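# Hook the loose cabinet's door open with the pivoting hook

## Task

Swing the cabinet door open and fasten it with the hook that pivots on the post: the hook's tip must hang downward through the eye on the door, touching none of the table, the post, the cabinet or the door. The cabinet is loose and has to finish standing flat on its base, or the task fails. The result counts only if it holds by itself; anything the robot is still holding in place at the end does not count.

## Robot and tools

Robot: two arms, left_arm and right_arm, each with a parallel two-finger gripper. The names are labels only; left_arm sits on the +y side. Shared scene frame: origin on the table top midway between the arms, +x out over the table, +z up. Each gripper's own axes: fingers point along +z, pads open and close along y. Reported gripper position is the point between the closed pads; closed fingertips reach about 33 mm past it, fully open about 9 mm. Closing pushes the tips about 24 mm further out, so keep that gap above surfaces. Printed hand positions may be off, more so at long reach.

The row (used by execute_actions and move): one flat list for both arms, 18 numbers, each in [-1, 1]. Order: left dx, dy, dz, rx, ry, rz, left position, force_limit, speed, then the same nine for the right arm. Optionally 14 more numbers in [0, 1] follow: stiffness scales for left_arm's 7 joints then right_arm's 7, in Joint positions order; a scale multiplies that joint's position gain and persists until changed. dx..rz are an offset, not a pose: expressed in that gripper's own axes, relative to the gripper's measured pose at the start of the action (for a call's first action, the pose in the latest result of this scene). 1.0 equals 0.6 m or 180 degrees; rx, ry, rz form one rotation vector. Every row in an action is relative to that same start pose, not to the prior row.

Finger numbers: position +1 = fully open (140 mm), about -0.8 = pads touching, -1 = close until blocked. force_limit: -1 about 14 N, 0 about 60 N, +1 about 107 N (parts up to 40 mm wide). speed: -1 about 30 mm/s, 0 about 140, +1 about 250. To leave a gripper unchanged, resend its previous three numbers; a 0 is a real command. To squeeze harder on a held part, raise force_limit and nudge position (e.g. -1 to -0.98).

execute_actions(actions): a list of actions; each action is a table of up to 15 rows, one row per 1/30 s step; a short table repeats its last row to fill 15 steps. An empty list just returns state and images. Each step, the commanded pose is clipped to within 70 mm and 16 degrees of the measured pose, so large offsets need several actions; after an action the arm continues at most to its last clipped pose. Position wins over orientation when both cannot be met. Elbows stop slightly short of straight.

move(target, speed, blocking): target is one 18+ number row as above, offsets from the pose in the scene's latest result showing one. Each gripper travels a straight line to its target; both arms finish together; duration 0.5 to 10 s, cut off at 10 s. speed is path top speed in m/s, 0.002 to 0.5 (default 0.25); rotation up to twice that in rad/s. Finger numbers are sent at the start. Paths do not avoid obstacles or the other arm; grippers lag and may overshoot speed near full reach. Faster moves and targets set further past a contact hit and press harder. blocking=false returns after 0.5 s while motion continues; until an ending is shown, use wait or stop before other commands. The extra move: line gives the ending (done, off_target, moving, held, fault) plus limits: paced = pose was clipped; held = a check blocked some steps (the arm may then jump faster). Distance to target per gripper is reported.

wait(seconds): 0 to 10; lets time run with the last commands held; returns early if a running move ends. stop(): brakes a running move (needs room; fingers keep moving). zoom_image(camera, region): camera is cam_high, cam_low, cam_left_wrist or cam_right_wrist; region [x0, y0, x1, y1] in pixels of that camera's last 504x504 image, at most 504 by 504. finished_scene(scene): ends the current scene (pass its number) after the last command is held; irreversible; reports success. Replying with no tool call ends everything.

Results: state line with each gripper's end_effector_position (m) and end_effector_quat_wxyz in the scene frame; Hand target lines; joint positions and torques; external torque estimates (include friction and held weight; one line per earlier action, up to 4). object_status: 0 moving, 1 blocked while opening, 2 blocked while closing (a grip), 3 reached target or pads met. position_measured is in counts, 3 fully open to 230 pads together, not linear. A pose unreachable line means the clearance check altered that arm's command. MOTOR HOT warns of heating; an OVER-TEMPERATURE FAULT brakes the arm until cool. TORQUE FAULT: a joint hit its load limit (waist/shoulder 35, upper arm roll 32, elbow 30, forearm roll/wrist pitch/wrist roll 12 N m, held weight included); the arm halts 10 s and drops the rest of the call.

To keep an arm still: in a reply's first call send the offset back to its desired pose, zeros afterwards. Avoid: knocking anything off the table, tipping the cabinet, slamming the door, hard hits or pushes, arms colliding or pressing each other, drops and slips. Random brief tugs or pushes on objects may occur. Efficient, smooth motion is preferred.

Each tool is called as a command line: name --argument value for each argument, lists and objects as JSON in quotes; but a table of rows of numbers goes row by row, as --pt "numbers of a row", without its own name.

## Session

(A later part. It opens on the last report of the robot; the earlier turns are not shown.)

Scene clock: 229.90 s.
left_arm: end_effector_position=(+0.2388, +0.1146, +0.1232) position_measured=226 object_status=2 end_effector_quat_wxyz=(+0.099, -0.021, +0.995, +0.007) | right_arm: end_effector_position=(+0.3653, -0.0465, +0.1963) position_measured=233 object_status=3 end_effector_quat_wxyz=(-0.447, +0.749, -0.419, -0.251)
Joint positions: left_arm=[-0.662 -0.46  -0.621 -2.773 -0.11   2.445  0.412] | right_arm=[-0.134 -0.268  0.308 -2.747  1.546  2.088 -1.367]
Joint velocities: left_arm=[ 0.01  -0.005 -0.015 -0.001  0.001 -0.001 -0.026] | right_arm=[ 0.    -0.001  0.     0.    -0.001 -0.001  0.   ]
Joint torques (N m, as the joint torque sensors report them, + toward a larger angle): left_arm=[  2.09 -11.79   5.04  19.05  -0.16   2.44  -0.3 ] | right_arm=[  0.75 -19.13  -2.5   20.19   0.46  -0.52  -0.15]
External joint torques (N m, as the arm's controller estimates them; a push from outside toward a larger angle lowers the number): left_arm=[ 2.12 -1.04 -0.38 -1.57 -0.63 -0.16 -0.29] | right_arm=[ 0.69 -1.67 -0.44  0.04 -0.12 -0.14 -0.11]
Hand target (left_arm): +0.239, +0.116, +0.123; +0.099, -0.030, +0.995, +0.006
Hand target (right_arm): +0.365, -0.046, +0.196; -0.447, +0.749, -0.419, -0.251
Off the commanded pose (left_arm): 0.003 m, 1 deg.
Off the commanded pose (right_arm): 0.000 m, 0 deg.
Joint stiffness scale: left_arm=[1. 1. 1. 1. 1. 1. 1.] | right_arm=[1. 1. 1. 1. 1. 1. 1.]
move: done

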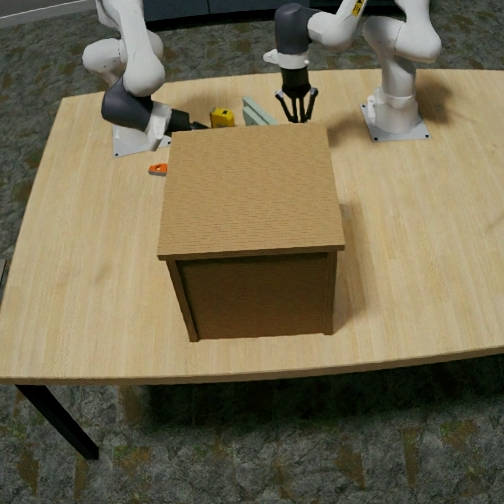

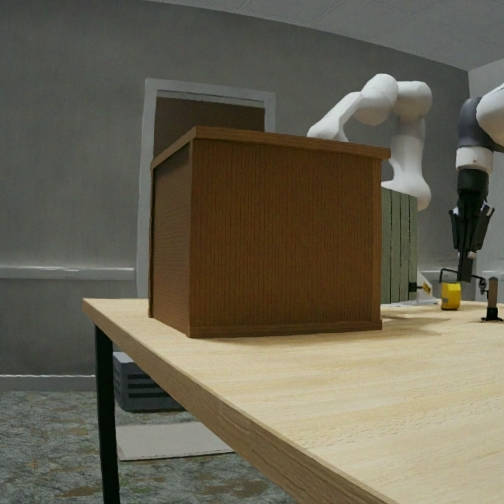

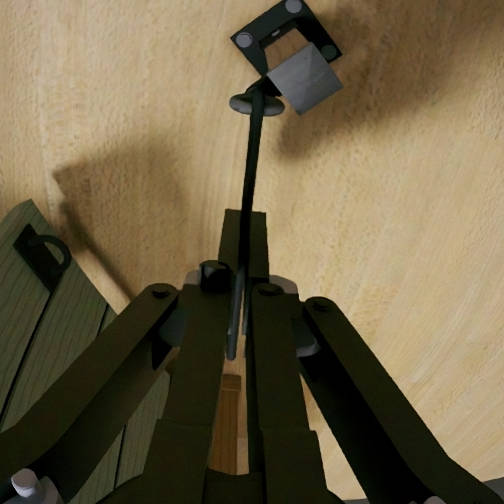

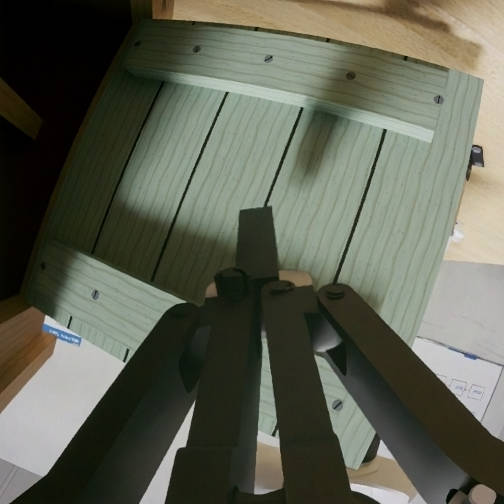

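move --target '[0.0069,-0.0373,-0.0014,0.0235,-0.001,0.117,-1,-0.3,-0.5, 0,0,0,0,0,0,-1,0,0]' --speed 0.12

move --target '[0.0069,-0.0373,-0.0014,0.0235,-0.001,0.117,-1,-0.3,-0.5, 0,0,0,0,0,0,-1,0,0]' --speed 0.12

zoom_image --camera "cam_low" --region '[394, 240, 504, 340]'

zoom_image --camera "cam_left_wrist" --region '[140, 280, 340, 480]'

Scene clock: 248.03 s.
left_arm: end_effector_position=(+0.2358, +0.0929, +0.1233) position_measured=226 object_status=2 end_effector_quat_wxyz=(+0.097, +0.155, +0.983, -0.012) | right_arm: end_effector_position=(+0.3653, -0.0465, +0.1963) position_measured=233 object_status=3 end_effector_quat_wxyz=(-0.447, +0.749, -0.419, -0.251)
Joint positions: left_arm=[-0.817 -0.408 -0.459 -2.781 -0.034  2.529  0.699] | right_arm=[-0.134 -0.268  0.308 -2.747  1.546  2.088 -1.367]
Joint velocities: left_arm=[-0.005  0.003  0.004  0.001 -0.001  0.006  0.029] | right_arm=[-0.    -0.     0.001  0.    -0.     0.001 -0.001]
Joint torques (N m, as the joint torque sensors report them, + toward a larger angle): left_arm=[ -1.04 -12.93   5.18  19.75   1.24   3.34   0.31] | right_arm=[  0.98 -19.29  -2.51  19.79   0.48  -0.56  -0.17]
External joint torques (N m, as the arm's controller estimates them; a push from outside toward a larger angle lowers the number): left_arm=[-1.08  0.46  1.54 -1.11  0.81  0.65  0.31] | right_arm=[ 1.04 -1.87 -0.33 -0.35 -0.12 -0.2  -0.13]
Hand target (left_arm): +0.236, +0.092, +0.123; +0.098, +0.164, +0.981, -0.012
Hand target (right_arm): +0.365, -0.046, +0.196; -0.447, +0.749, -0.419, -0.251
Off the commanded pose (left_arm): 0.001 m, 1 deg.
Off the commanded pose (right_arm): 0.000 m, 0 deg.
Joint stiffness scale: left_arm=[1. 1. 1. 1. 1. 1. 1.] | right_arm=[1. 1. 1. 1. 1. 1. 1.]
move: done

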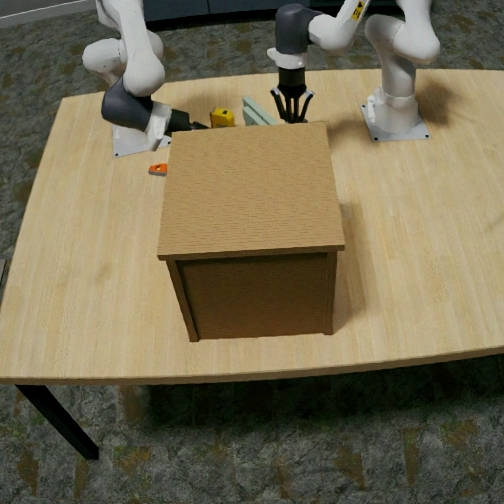

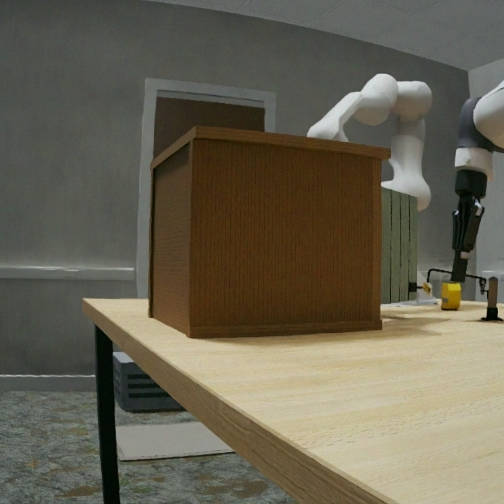

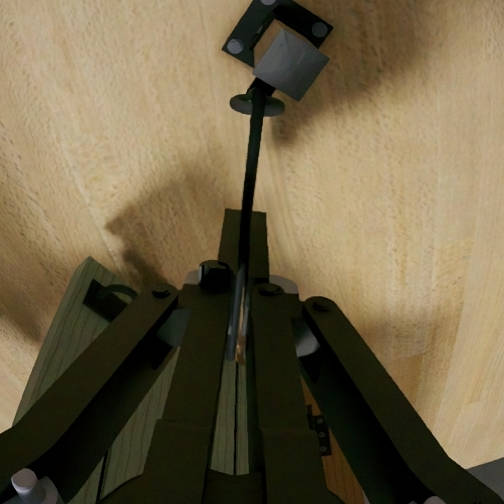

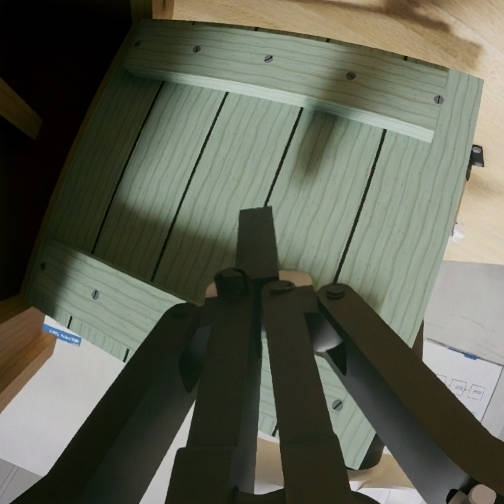

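Scene clock: 250.23 s.
left_arm: end_effector_position=(+0.2256, +0.0738, +0.1235) position_measured=226 object_status=2 end_effector_quat_wxyz=(+0.092, +0.327, +0.940, -0.031) | right_arm: end_effector_position=(+0.3653, -0.0465, +0.1963) position_measured=233 object_status=3 end_effector_quat_wxyz=(-0.447, +0.749, -0.419, -0.251)
Joint positions: left_arm=[-0.994 -0.373 -0.277 -2.786  0.007  2.591  1.014] | right_arm=[-0.134 -0.268  0.308 -2.747  1.546  2.088 -1.367]
Joint velocities: left_arm=[-0.004  0.     0.001 -0.    -0.001  0.003  0.026] | right_arm=[ 0.001  0.    -0.001  0.001 -0.002 -0.    -0.   ]
Joint torques (N m, as the joint torque sensors report them, + toward a larger angle): left_arm=[ -1.62 -15.4    2.62  20.53   1.16   3.35   0.33] | right_arm=[  0.63 -18.88  -1.9   19.26   0.49  -0.54  -0.2 ]
External joint torques (N m, as the arm's controller estimates them; a push from outside toward a larger angle lowers the number): left_arm=[-1.61  0.01  0.72 -0.44  0.73  0.57  0.34] | right_arm=[ 0.64 -1.5   0.22 -0.85 -0.09 -0.16 -0.16]
Hand target (left_arm): +0.225, +0.073, +0.123; +0.093, +0.335, +0.937, -0.031
Hand target (right_arm): +0.365, -0.046, +0.196; -0.447, +0.749, -0.419, -0.251
Off the commanded pose (left_arm): 0.001 m, 1 deg.
Off the commanded pose (right_arm): 0.000 m, 0 deg.
Joint stiffness scale: left_arm=[1. 1. 1. 1. 1. 1. 1.] | right_arm=[1. 1. 1. 1. 1. 1. 1.]
move: done

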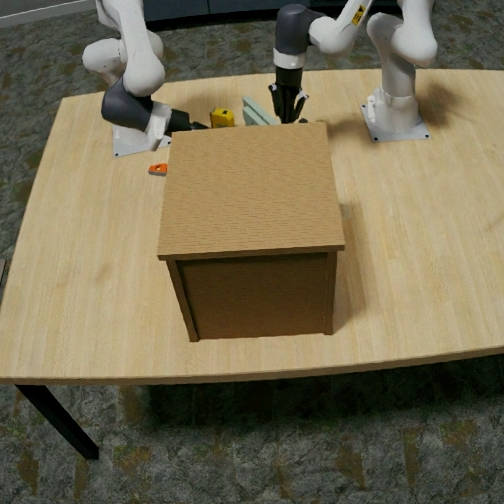

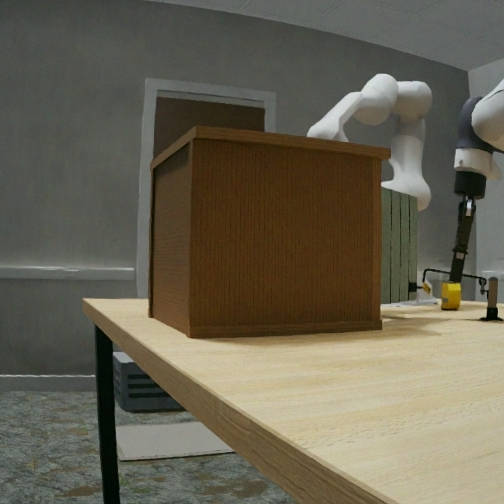

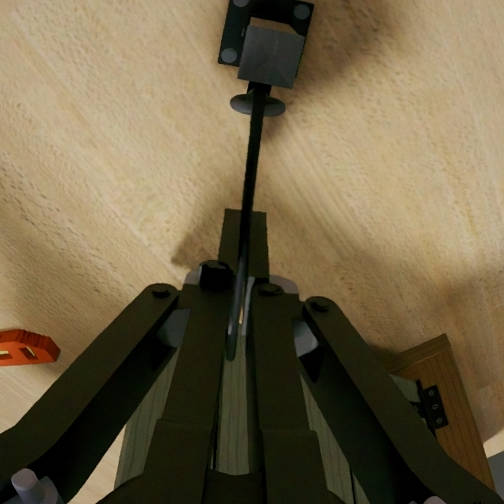

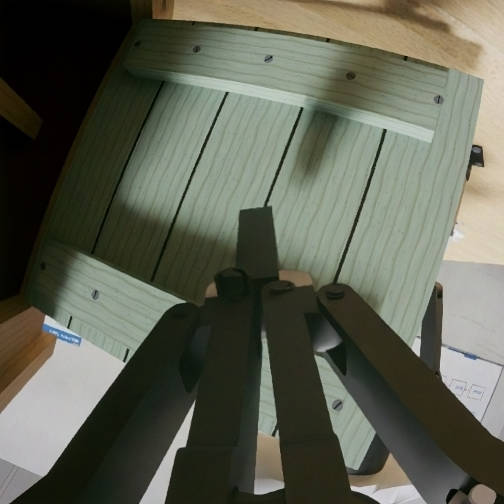

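Region (394, 240, 504, 340) of cam_low's 504x504 image, scaled by 4.582, with more detail than that image has; it fills the top 458 rows of this view, and the rest is white.

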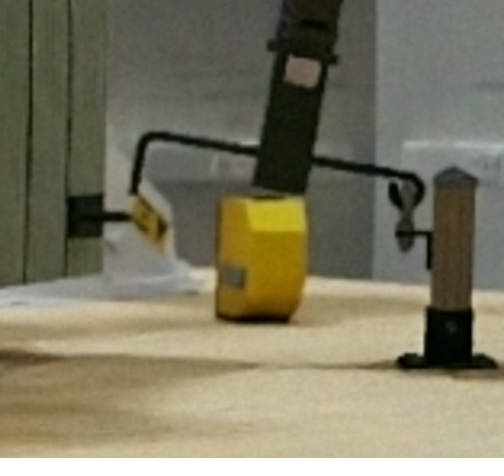

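Region (140, 280, 340, 480) of cam_left_wrist's 504x504 image, scaled by 2.520, with more detail than that image has.

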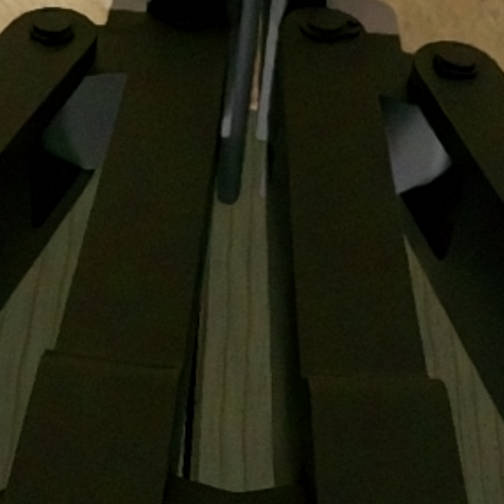

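move --target '[0.001,-0.0135,0,0.008,0,0.041,-1,-0.3,-0.5, -0.011,-0.0065,0.0235,0,0,0,-1,0,0]' --speed 0.04

zoom_image --camera "cam_low" --region '[394, 240, 504, 340]'

zoom_image --camera "cam_left_wrist" --region '[140, 280, 340, 480]'

Scene clock: 269.40 s.
left_arm: end_effector_position=(+0.2210, +0.0686, +0.1236) position_measured=226 object_status=2 end_effector_quat_wxyz=(+0.089, +0.379, +0.920, -0.037) | right_arm: end_effector_position=(+0.3641, -0.0309, +0.1967) position_measured=233 object_status=3 end_effector_quat_wxyz=(-0.447, +0.750, -0.417, -0.251)
Joint positions: left_arm=[-1.05  -0.365 -0.22  -2.786  0.007  2.604  1.125] | right_arm=[-0.12  -0.255  0.34  -2.732  1.582  2.11  -1.367]
Joint velocities: left_arm=[-0.006  0.001  0.005 -0.    -0.     0.002  0.029] | right_arm=[ 0.001 -0.001  0.003  0.     0.002  0.004  0.001]
Joint torques (N m, as the joint torque sensors report them, + toward a larger angle): left_arm=[ -1.3  -15.44   2.54  20.34   1.03   3.21   0.23] | right_arm=[  1.7  -18.55  -1.75  21.19   1.32   0.02   0.04]
External joint torques (N m, as the arm's controller estimates them; a push from outside toward a larger angle lowers the number): left_arm=[-1.31  0.47  1.1  -0.71  0.58  0.4   0.23] | right_arm=[ 1.7  -0.84  0.44  1.03  0.79  0.4   0.08]
Hand target (left_arm): +0.220, +0.068, +0.123; +0.090, +0.387, +0.917, -0.037
Hand target (right_arm): +0.365, -0.030, +0.197; -0.447, +0.749, -0.419, -0.251
Off the commanded pose (left_arm): 0.001 m, 1 deg.
Off the commanded pose (right_arm): 0.001 m, 0 deg.
Joint stiffness scale: left_arm=[1. 1. 1. 1. 1. 1. 1.] | right_arm=[1. 1. 1. 1. 1. 1. 1.]
move: done

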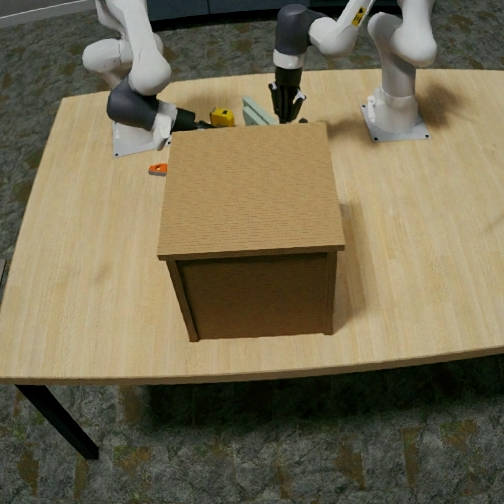

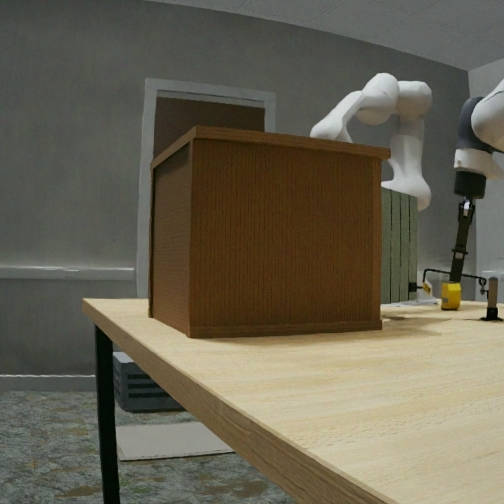

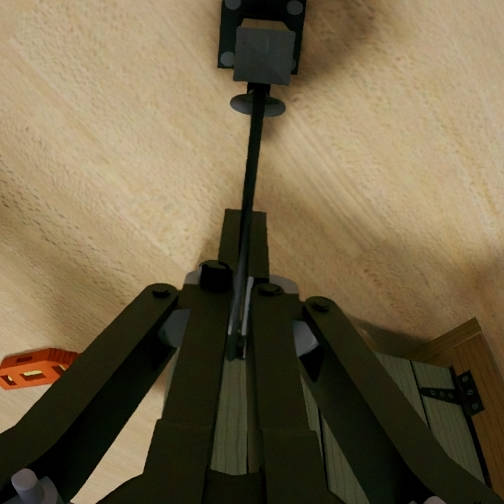

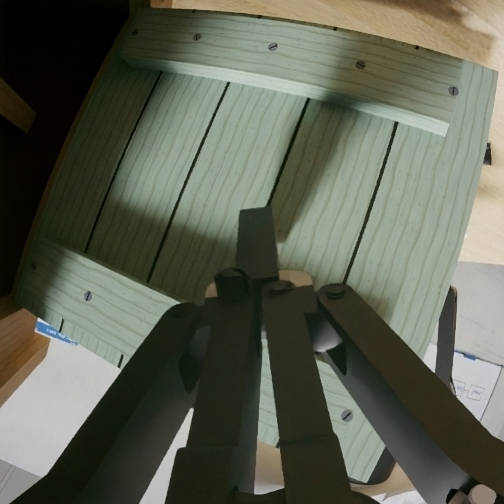

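Region (394, 240, 504, 340) of cam_low's 504x504 image, scaled by 4.582, with more detail than that image has; it fills the top 458 rows of this view, and the rest is white.

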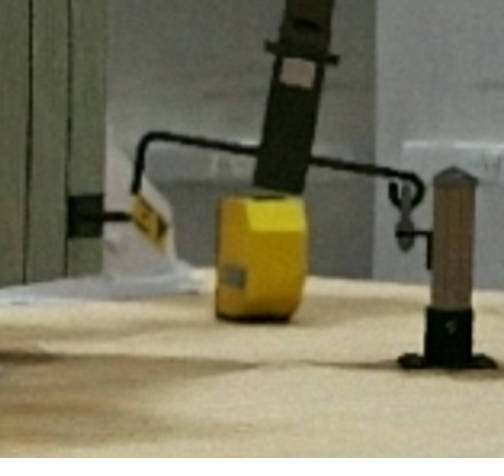

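Region (140, 280, 340, 480) of cam_left_wrist's 504x504 image, scaled by 2.520, with more detail than that image has.

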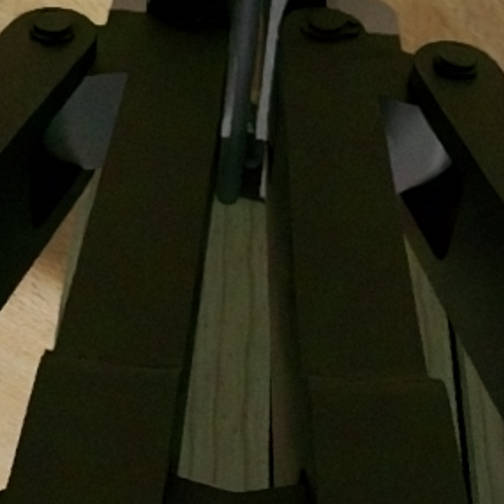

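move --target '[0,-0.003,0,0.002,0,0.01,-1,-0.3,-0.5, -0.0095,-0.0055,0.0205,0,0,0,-1,0,0]' --speed 0.007

zoom_image --camera "cam_low" --region '[394, 240, 504, 340]'

zoom_image --camera "cam_left_wrist" --region '[140, 280, 340, 480]'

Scene clock: 288.73 s.
left_arm: end_effector_position=(+0.2202, +0.0678, +0.1237) position_measured=226 object_status=2 end_effector_quat_wxyz=(+0.088, +0.390, +0.916, -0.038) | right_arm: end_effector_position=(+0.3629, -0.0175, +0.1970) position_measured=233 object_status=3 end_effector_quat_wxyz=(-0.448, +0.751, -0.414, -0.252)
Joint positions: left_arm=[-1.062 -0.364 -0.208 -2.786  0.007  2.606  1.149] | right_arm=[-0.111 -0.242  0.369 -2.717  1.611  2.129 -1.367]
Joint velocities: left_arm=[-0.002  0.001  0.001 -0.     0.002  0.     0.004] | right_arm=[0.001 0.001 0.005 0.001 0.002 0.004 0.001]
Joint torques (N m, as the joint torque sensors report them, + toward a larger angle): left_arm=[ -0.89 -15.5    2.39  20.38   0.24   3.08   0.37] | right_arm=[  2.05 -18.48  -1.13  21.04   1.32   0.04   0.  ]
External joint torques (N m, as the arm's controller estimates them; a push from outside toward a larger angle lowers the number): left_arm=[-0.86  0.51  1.08 -0.68 -0.22  0.26  0.38] | right_arm=[ 2.01 -0.58  1.07  0.89  0.85  0.42  0.04]
Hand target (left_arm): +0.220, +0.067, +0.124; +0.088, +0.394, +0.914, -0.038
Hand target (right_arm): +0.364, -0.017, +0.197; -0.448, +0.750, -0.416, -0.251
Off the commanded pose (left_arm): 0.001 m, 0 deg.
Off the commanded pose (right_arm): 0.001 m, 0 deg.
Joint stiffness scale: left_arm=[1. 1. 1. 1. 1. 1. 1.] | right_arm=[1. 1. 1. 1. 1. 1. 1.]
move: done

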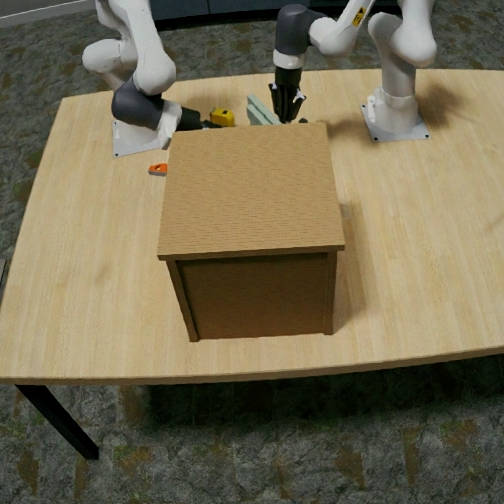

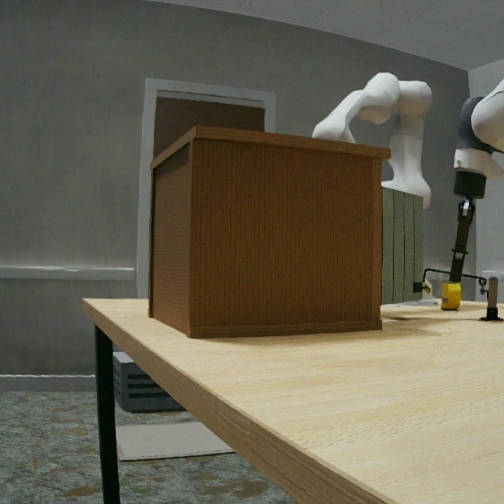

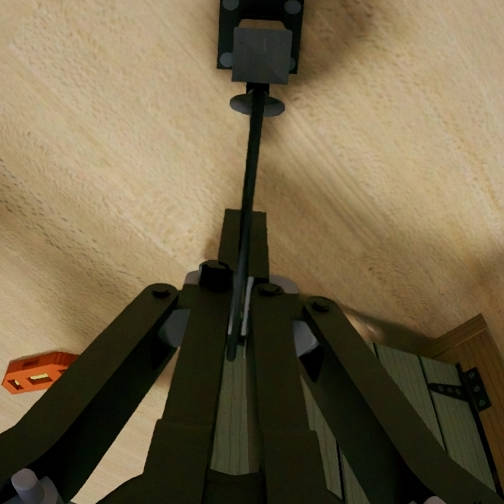

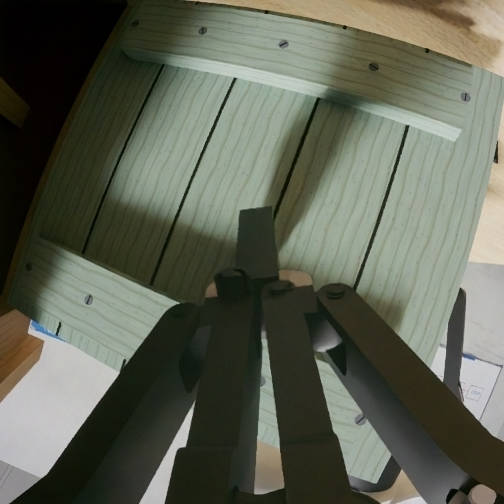

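Region (394, 240, 504, 340) of cam_low's 504x504 image, scaled by 4.582, with more detail than that image has; it fills the top 458 rows of this view, and the rest is white.

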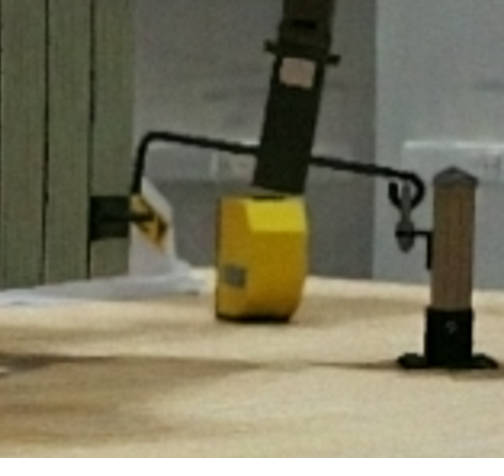

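Region (140, 280, 340, 480) of cam_left_wrist's 504x504 image, scaled by 2.520, with more detail than that image has.

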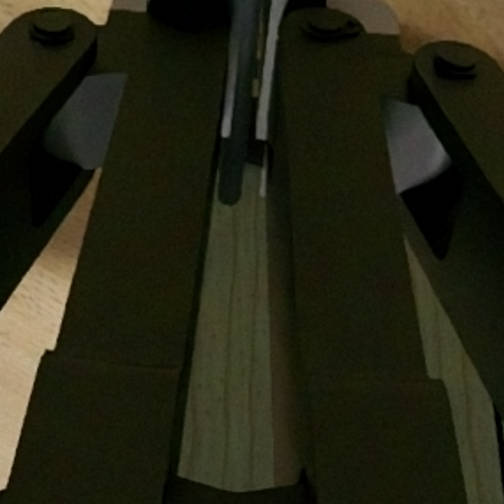

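move --target '[-0.0045,0,0.0295,0,0.083,0,-1,-0.3,-0.5, 0,0,0,0,0,0,-1,0,0]' --speed 0.06

zoom_image --camera "cam_low" --region '[394, 240, 504, 340]'

zoom_image --camera "cam_left_wrist" --region '[180, 290, 290, 400]'

Scene clock: 299.57 s.
left_arm: end_effector_position=(+0.2251, +0.0632, +0.1052) position_measured=226 object_status=2 end_effector_quat_wxyz=(-0.029, +0.388, +0.921, +0.013) | right_arm: end_effector_position=(+0.3631, -0.0175, +0.1970) position_measured=233 object_status=3 end_effector_quat_wxyz=(-0.448, +0.751, -0.414, -0.252)
Joint positions: left_arm=[-1.074 -0.13  -0.128 -2.532 -0.052  2.343  1.247] | right_arm=[-0.111 -0.242  0.369 -2.717  1.612  2.129 -1.367]
Joint velocities: left_arm=[-0.001  0.006  0.002  0.01  -0.004 -0.011  0.016] | right_arm=[ 0.001  0.002  0.001 -0.001  0.     0.001 -0.   ]
Joint torques (N m, as the joint torque sensors report them, + toward a larger angle): left_arm=[  0.27 -23.46   1.52  21.44  -0.62   1.85   0.44] | right_arm=[  1.32 -19.93  -1.97  19.8    0.22  -0.64  -0.21]
External joint torques (N m, as the arm's controller estimates them; a push from outside toward a larger angle lowers the number): left_arm=[ 0.34  0.69  1.28  0.59 -1.17 -0.41  0.43] | right_arm=[ 1.33 -2.07  0.28 -0.29 -0.25 -0.27 -0.17]
Hand target (left_arm): +0.225, +0.063, +0.105; -0.031, +0.391, +0.920, +0.013
Hand target (right_arm): +0.363, -0.018, +0.197; -0.448, +0.751, -0.414, -0.252
Off the commanded pose (left_arm): 0.002 m, 1 deg.
Off the commanded pose (right_arm): 0.000 m, 0 deg.
Joint stiffness scale: left_arm=[1. 1. 1. 1. 1. 1. 1.] | right_arm=[1. 1. 1. 1. 1. 1. 1.]
move: done

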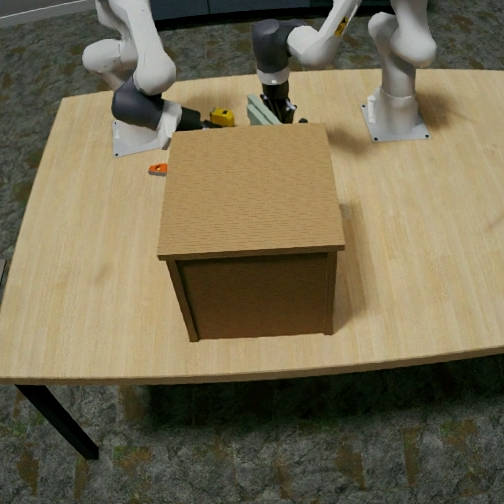

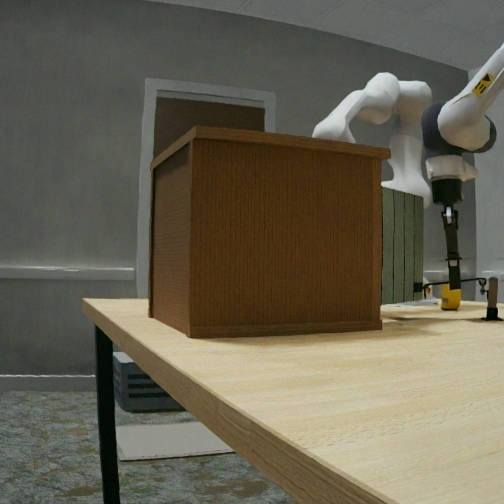

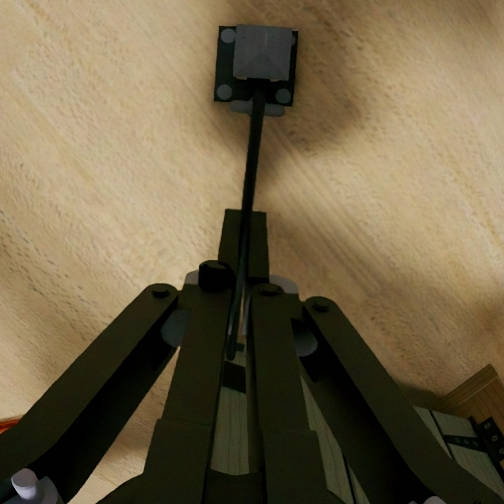

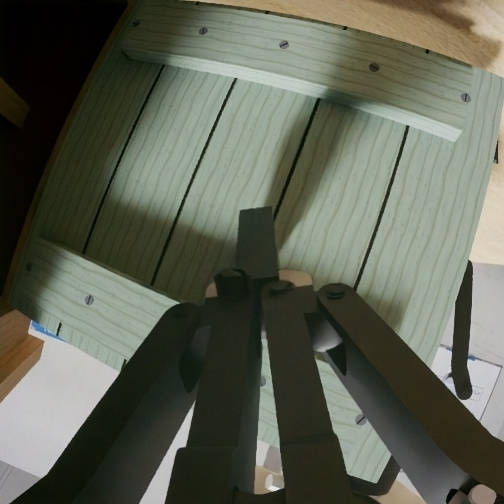

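Region (394, 240, 504, 340) of cam_low's 504x504 image, scaled by 4.582, with more detail than that image has; it fills the top 458 rows of this view, and the rest is white.

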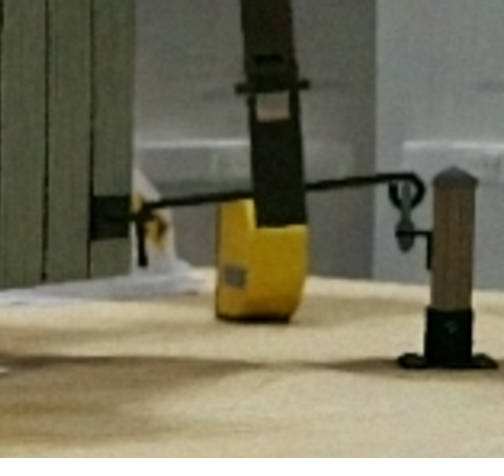

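Region (180, 290, 290, 400) of cam_left_wrist's 504x504 image, scaled by 4.582, with more detail than that image has.

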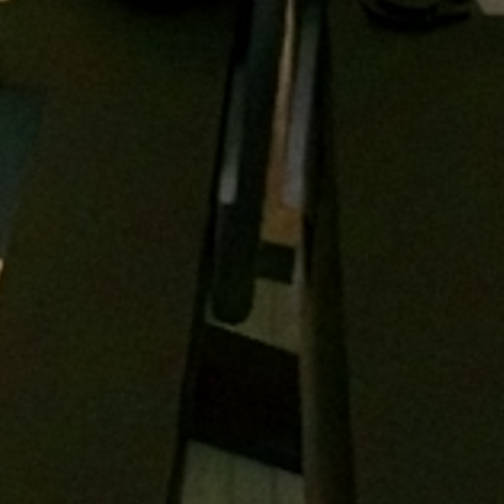

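Release and back off.

move --target '[0,0,0,0,0,0,-0.2,-0.3,0, 0.035,0.02,-0.075,0,0,0,-1,0,0]' --speed 0.1

move --target '[0.02,0,-0.1,0,0,0,-0.2,-0.3,0, 0,0,0,0,0,0,-1,0,0]' --speed 0.12

zoom_image --camera "cam_left_wrist" --region '[160, 220, 320, 380]'

Scene clock: 310.00 s.
left_arm: end_effector_position=(+0.2250, +0.0631, +0.1052) position_measured=154 object_status=3 end_effector_quat_wxyz=(-0.029, +0.390, +0.920, +0.013) | right_arm: end_effector_position=(+0.3660, -0.0691, +0.1959) position_measured=233 object_status=3 end_effector_quat_wxyz=(-0.446, +0.749, -0.420, -0.251)
Joint positions: left_arm=[-1.074 -0.129 -0.127 -2.531 -0.053  2.342  1.251] | right_arm=[-0.175 -0.284  0.275 -2.763  1.489  2.048 -1.372]
Joint velocities: left_arm=[-0.     0.     0.     0.001  0.001 -0.001  0.001] | right_arm=[ 0.001 -0.001 -0.003  0.001 -0.007 -0.012 -0.003]
Joint torques (N m, as the joint torque sensors report them, + toward a larger angle): left_arm=[  0.97 -24.35   0.32  19.79   0.67   2.39  -0.2 ] | right_arm=[  0.47 -19.39  -2.84  19.17  -0.26  -1.04  -0.53]
External joint torques (N m, as the arm's controller estimates them; a push from outside toward a larger angle lowers the number): left_arm=[ 0.93 -0.35 -0.04 -1.02  0.12  0.12 -0.2 ] | right_arm=[ 0.45 -2.37 -0.79 -0.99 -0.96 -0.66 -0.49]
Hand target (left_arm): +0.225, +0.063, +0.105; -0.029, +0.388, +0.921, +0.013
Hand target (right_arm): +0.364, -0.069, +0.196; -0.447, +0.752, -0.415, -0.251
Off the commanded pose (left_arm): 0.000 m, 0 deg.
Off the commanded pose (right_arm): 0.002 m, 1 deg.
Joint stiffness scale: left_arm=[1. 1. 1. 1. 1. 1. 1.] | right_arm=[1. 1. 1. 1. 1. 1. 1.]
move: done

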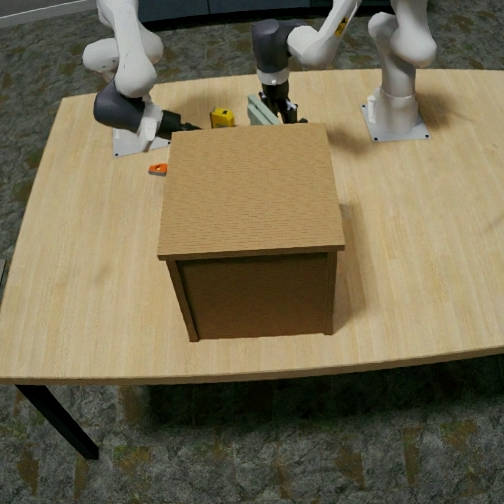

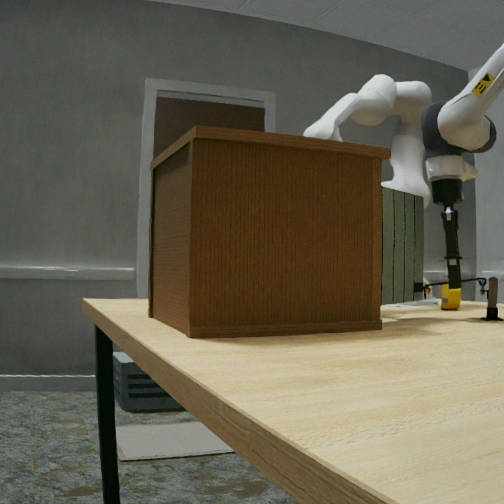

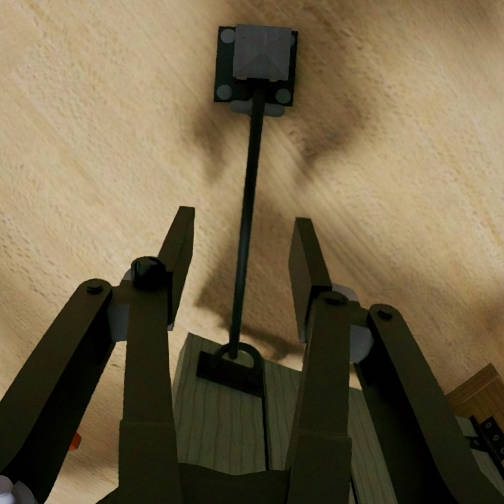

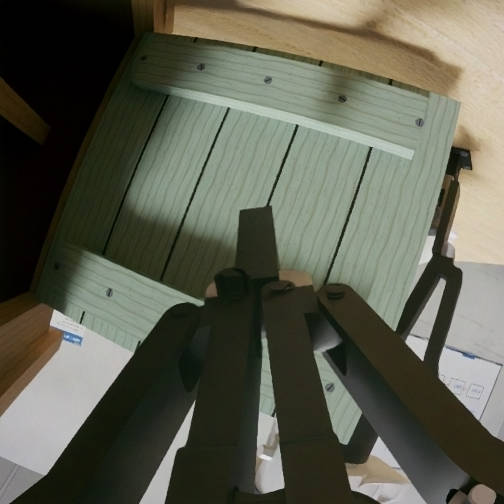

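Scene clock: 311.13 s.
left_arm: end_effector_position=(+0.2209, +0.0676, +0.1657) position_measured=154 object_status=3 end_effector_quat_wxyz=(-0.028, +0.390, +0.920, +0.013) | right_arm: end_effector_position=(+0.3660, -0.0691, +0.1959) position_measured=233 object_status=3 end_effector_quat_wxyz=(-0.446, +0.749, -0.420, -0.251)
Joint positions: left_arm=[-1.076 -0.256 -0.127 -2.486 -0.062  2.173  1.251] | right_arm=[-0.175 -0.284  0.275 -2.763  1.489  2.048 -1.372]
Joint velocities: left_arm=[-0.001 -0.     0.001  0.001  0.001 -0.012  0.001] | right_arm=[-0.001  0.     0.001 -0.     0.001  0.001 -0.001]
Joint torques (N m, as the joint torque sensors report them, + toward a larger angle): left_arm=[ -0.18 -21.88   1.02  22.78  -0.42   1.68   0.17] | right_arm=[  1.19 -18.23  -1.24  20.47   0.54  -0.57  -0.16]
External joint torques (N m, as the arm's controller estimates them; a push from outside toward a larger angle lowers the number): left_arm=[-0.16 -0.55  0.4   0.19 -1.04 -0.61  0.17] | right_arm=[ 1.19 -1.24  0.82  0.36 -0.16 -0.19 -0.11]
Hand target (left_arm): +0.219, +0.068, +0.166; -0.030, +0.390, +0.920, +0.013
Hand target (right_arm): +0.366, -0.069, +0.196; -0.446, +0.749, -0.420, -0.251
Off the commanded pose (left_arm): 0.002 m, 0 deg.
Off the commanded pose (right_arm): 0.000 m, 0 deg.
Joint stiffness scale: left_arm=[1. 1. 1. 1. 1. 1. 1.] | right_arm=[1. 1. 1. 1. 1. 1. 1.]
move: done

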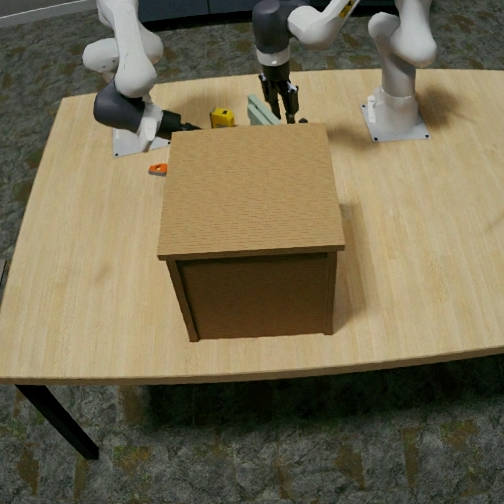

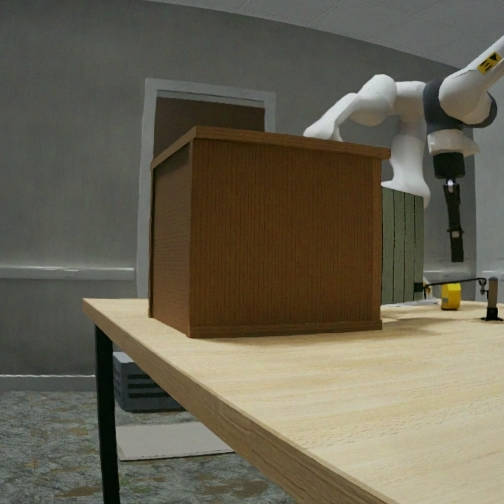

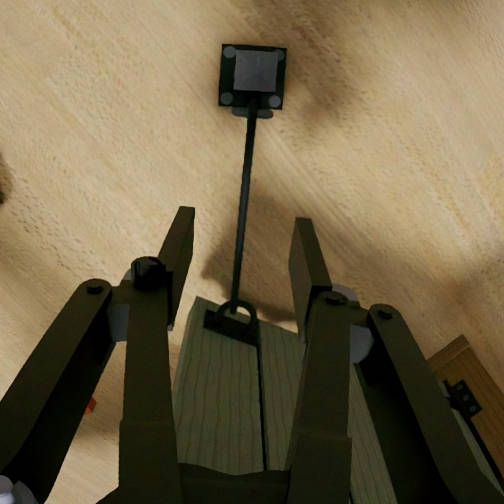

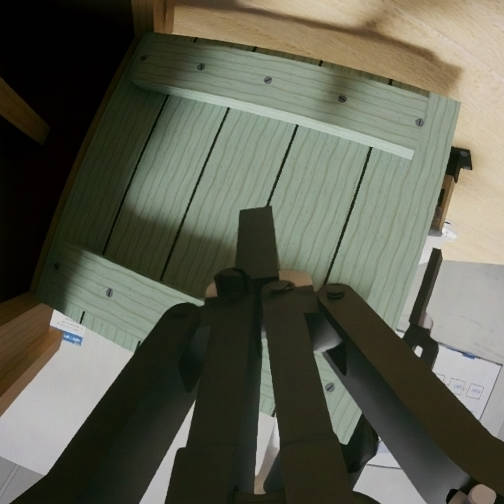

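Region (160, 220, 320, 380) of cam_left_wrist's 504x504 image, scaled by 3.150, with more detail than that image has.

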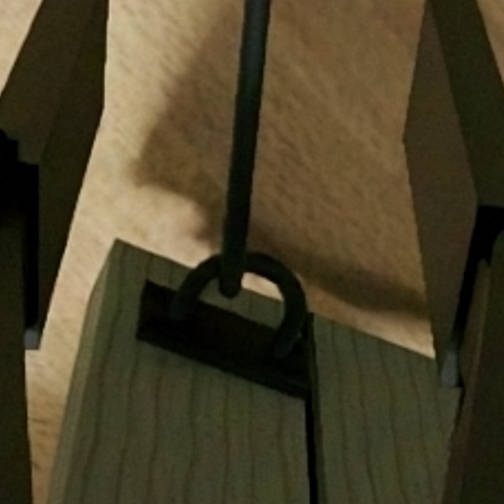

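finished_scene --scene 1

The scene is finished: the task was done.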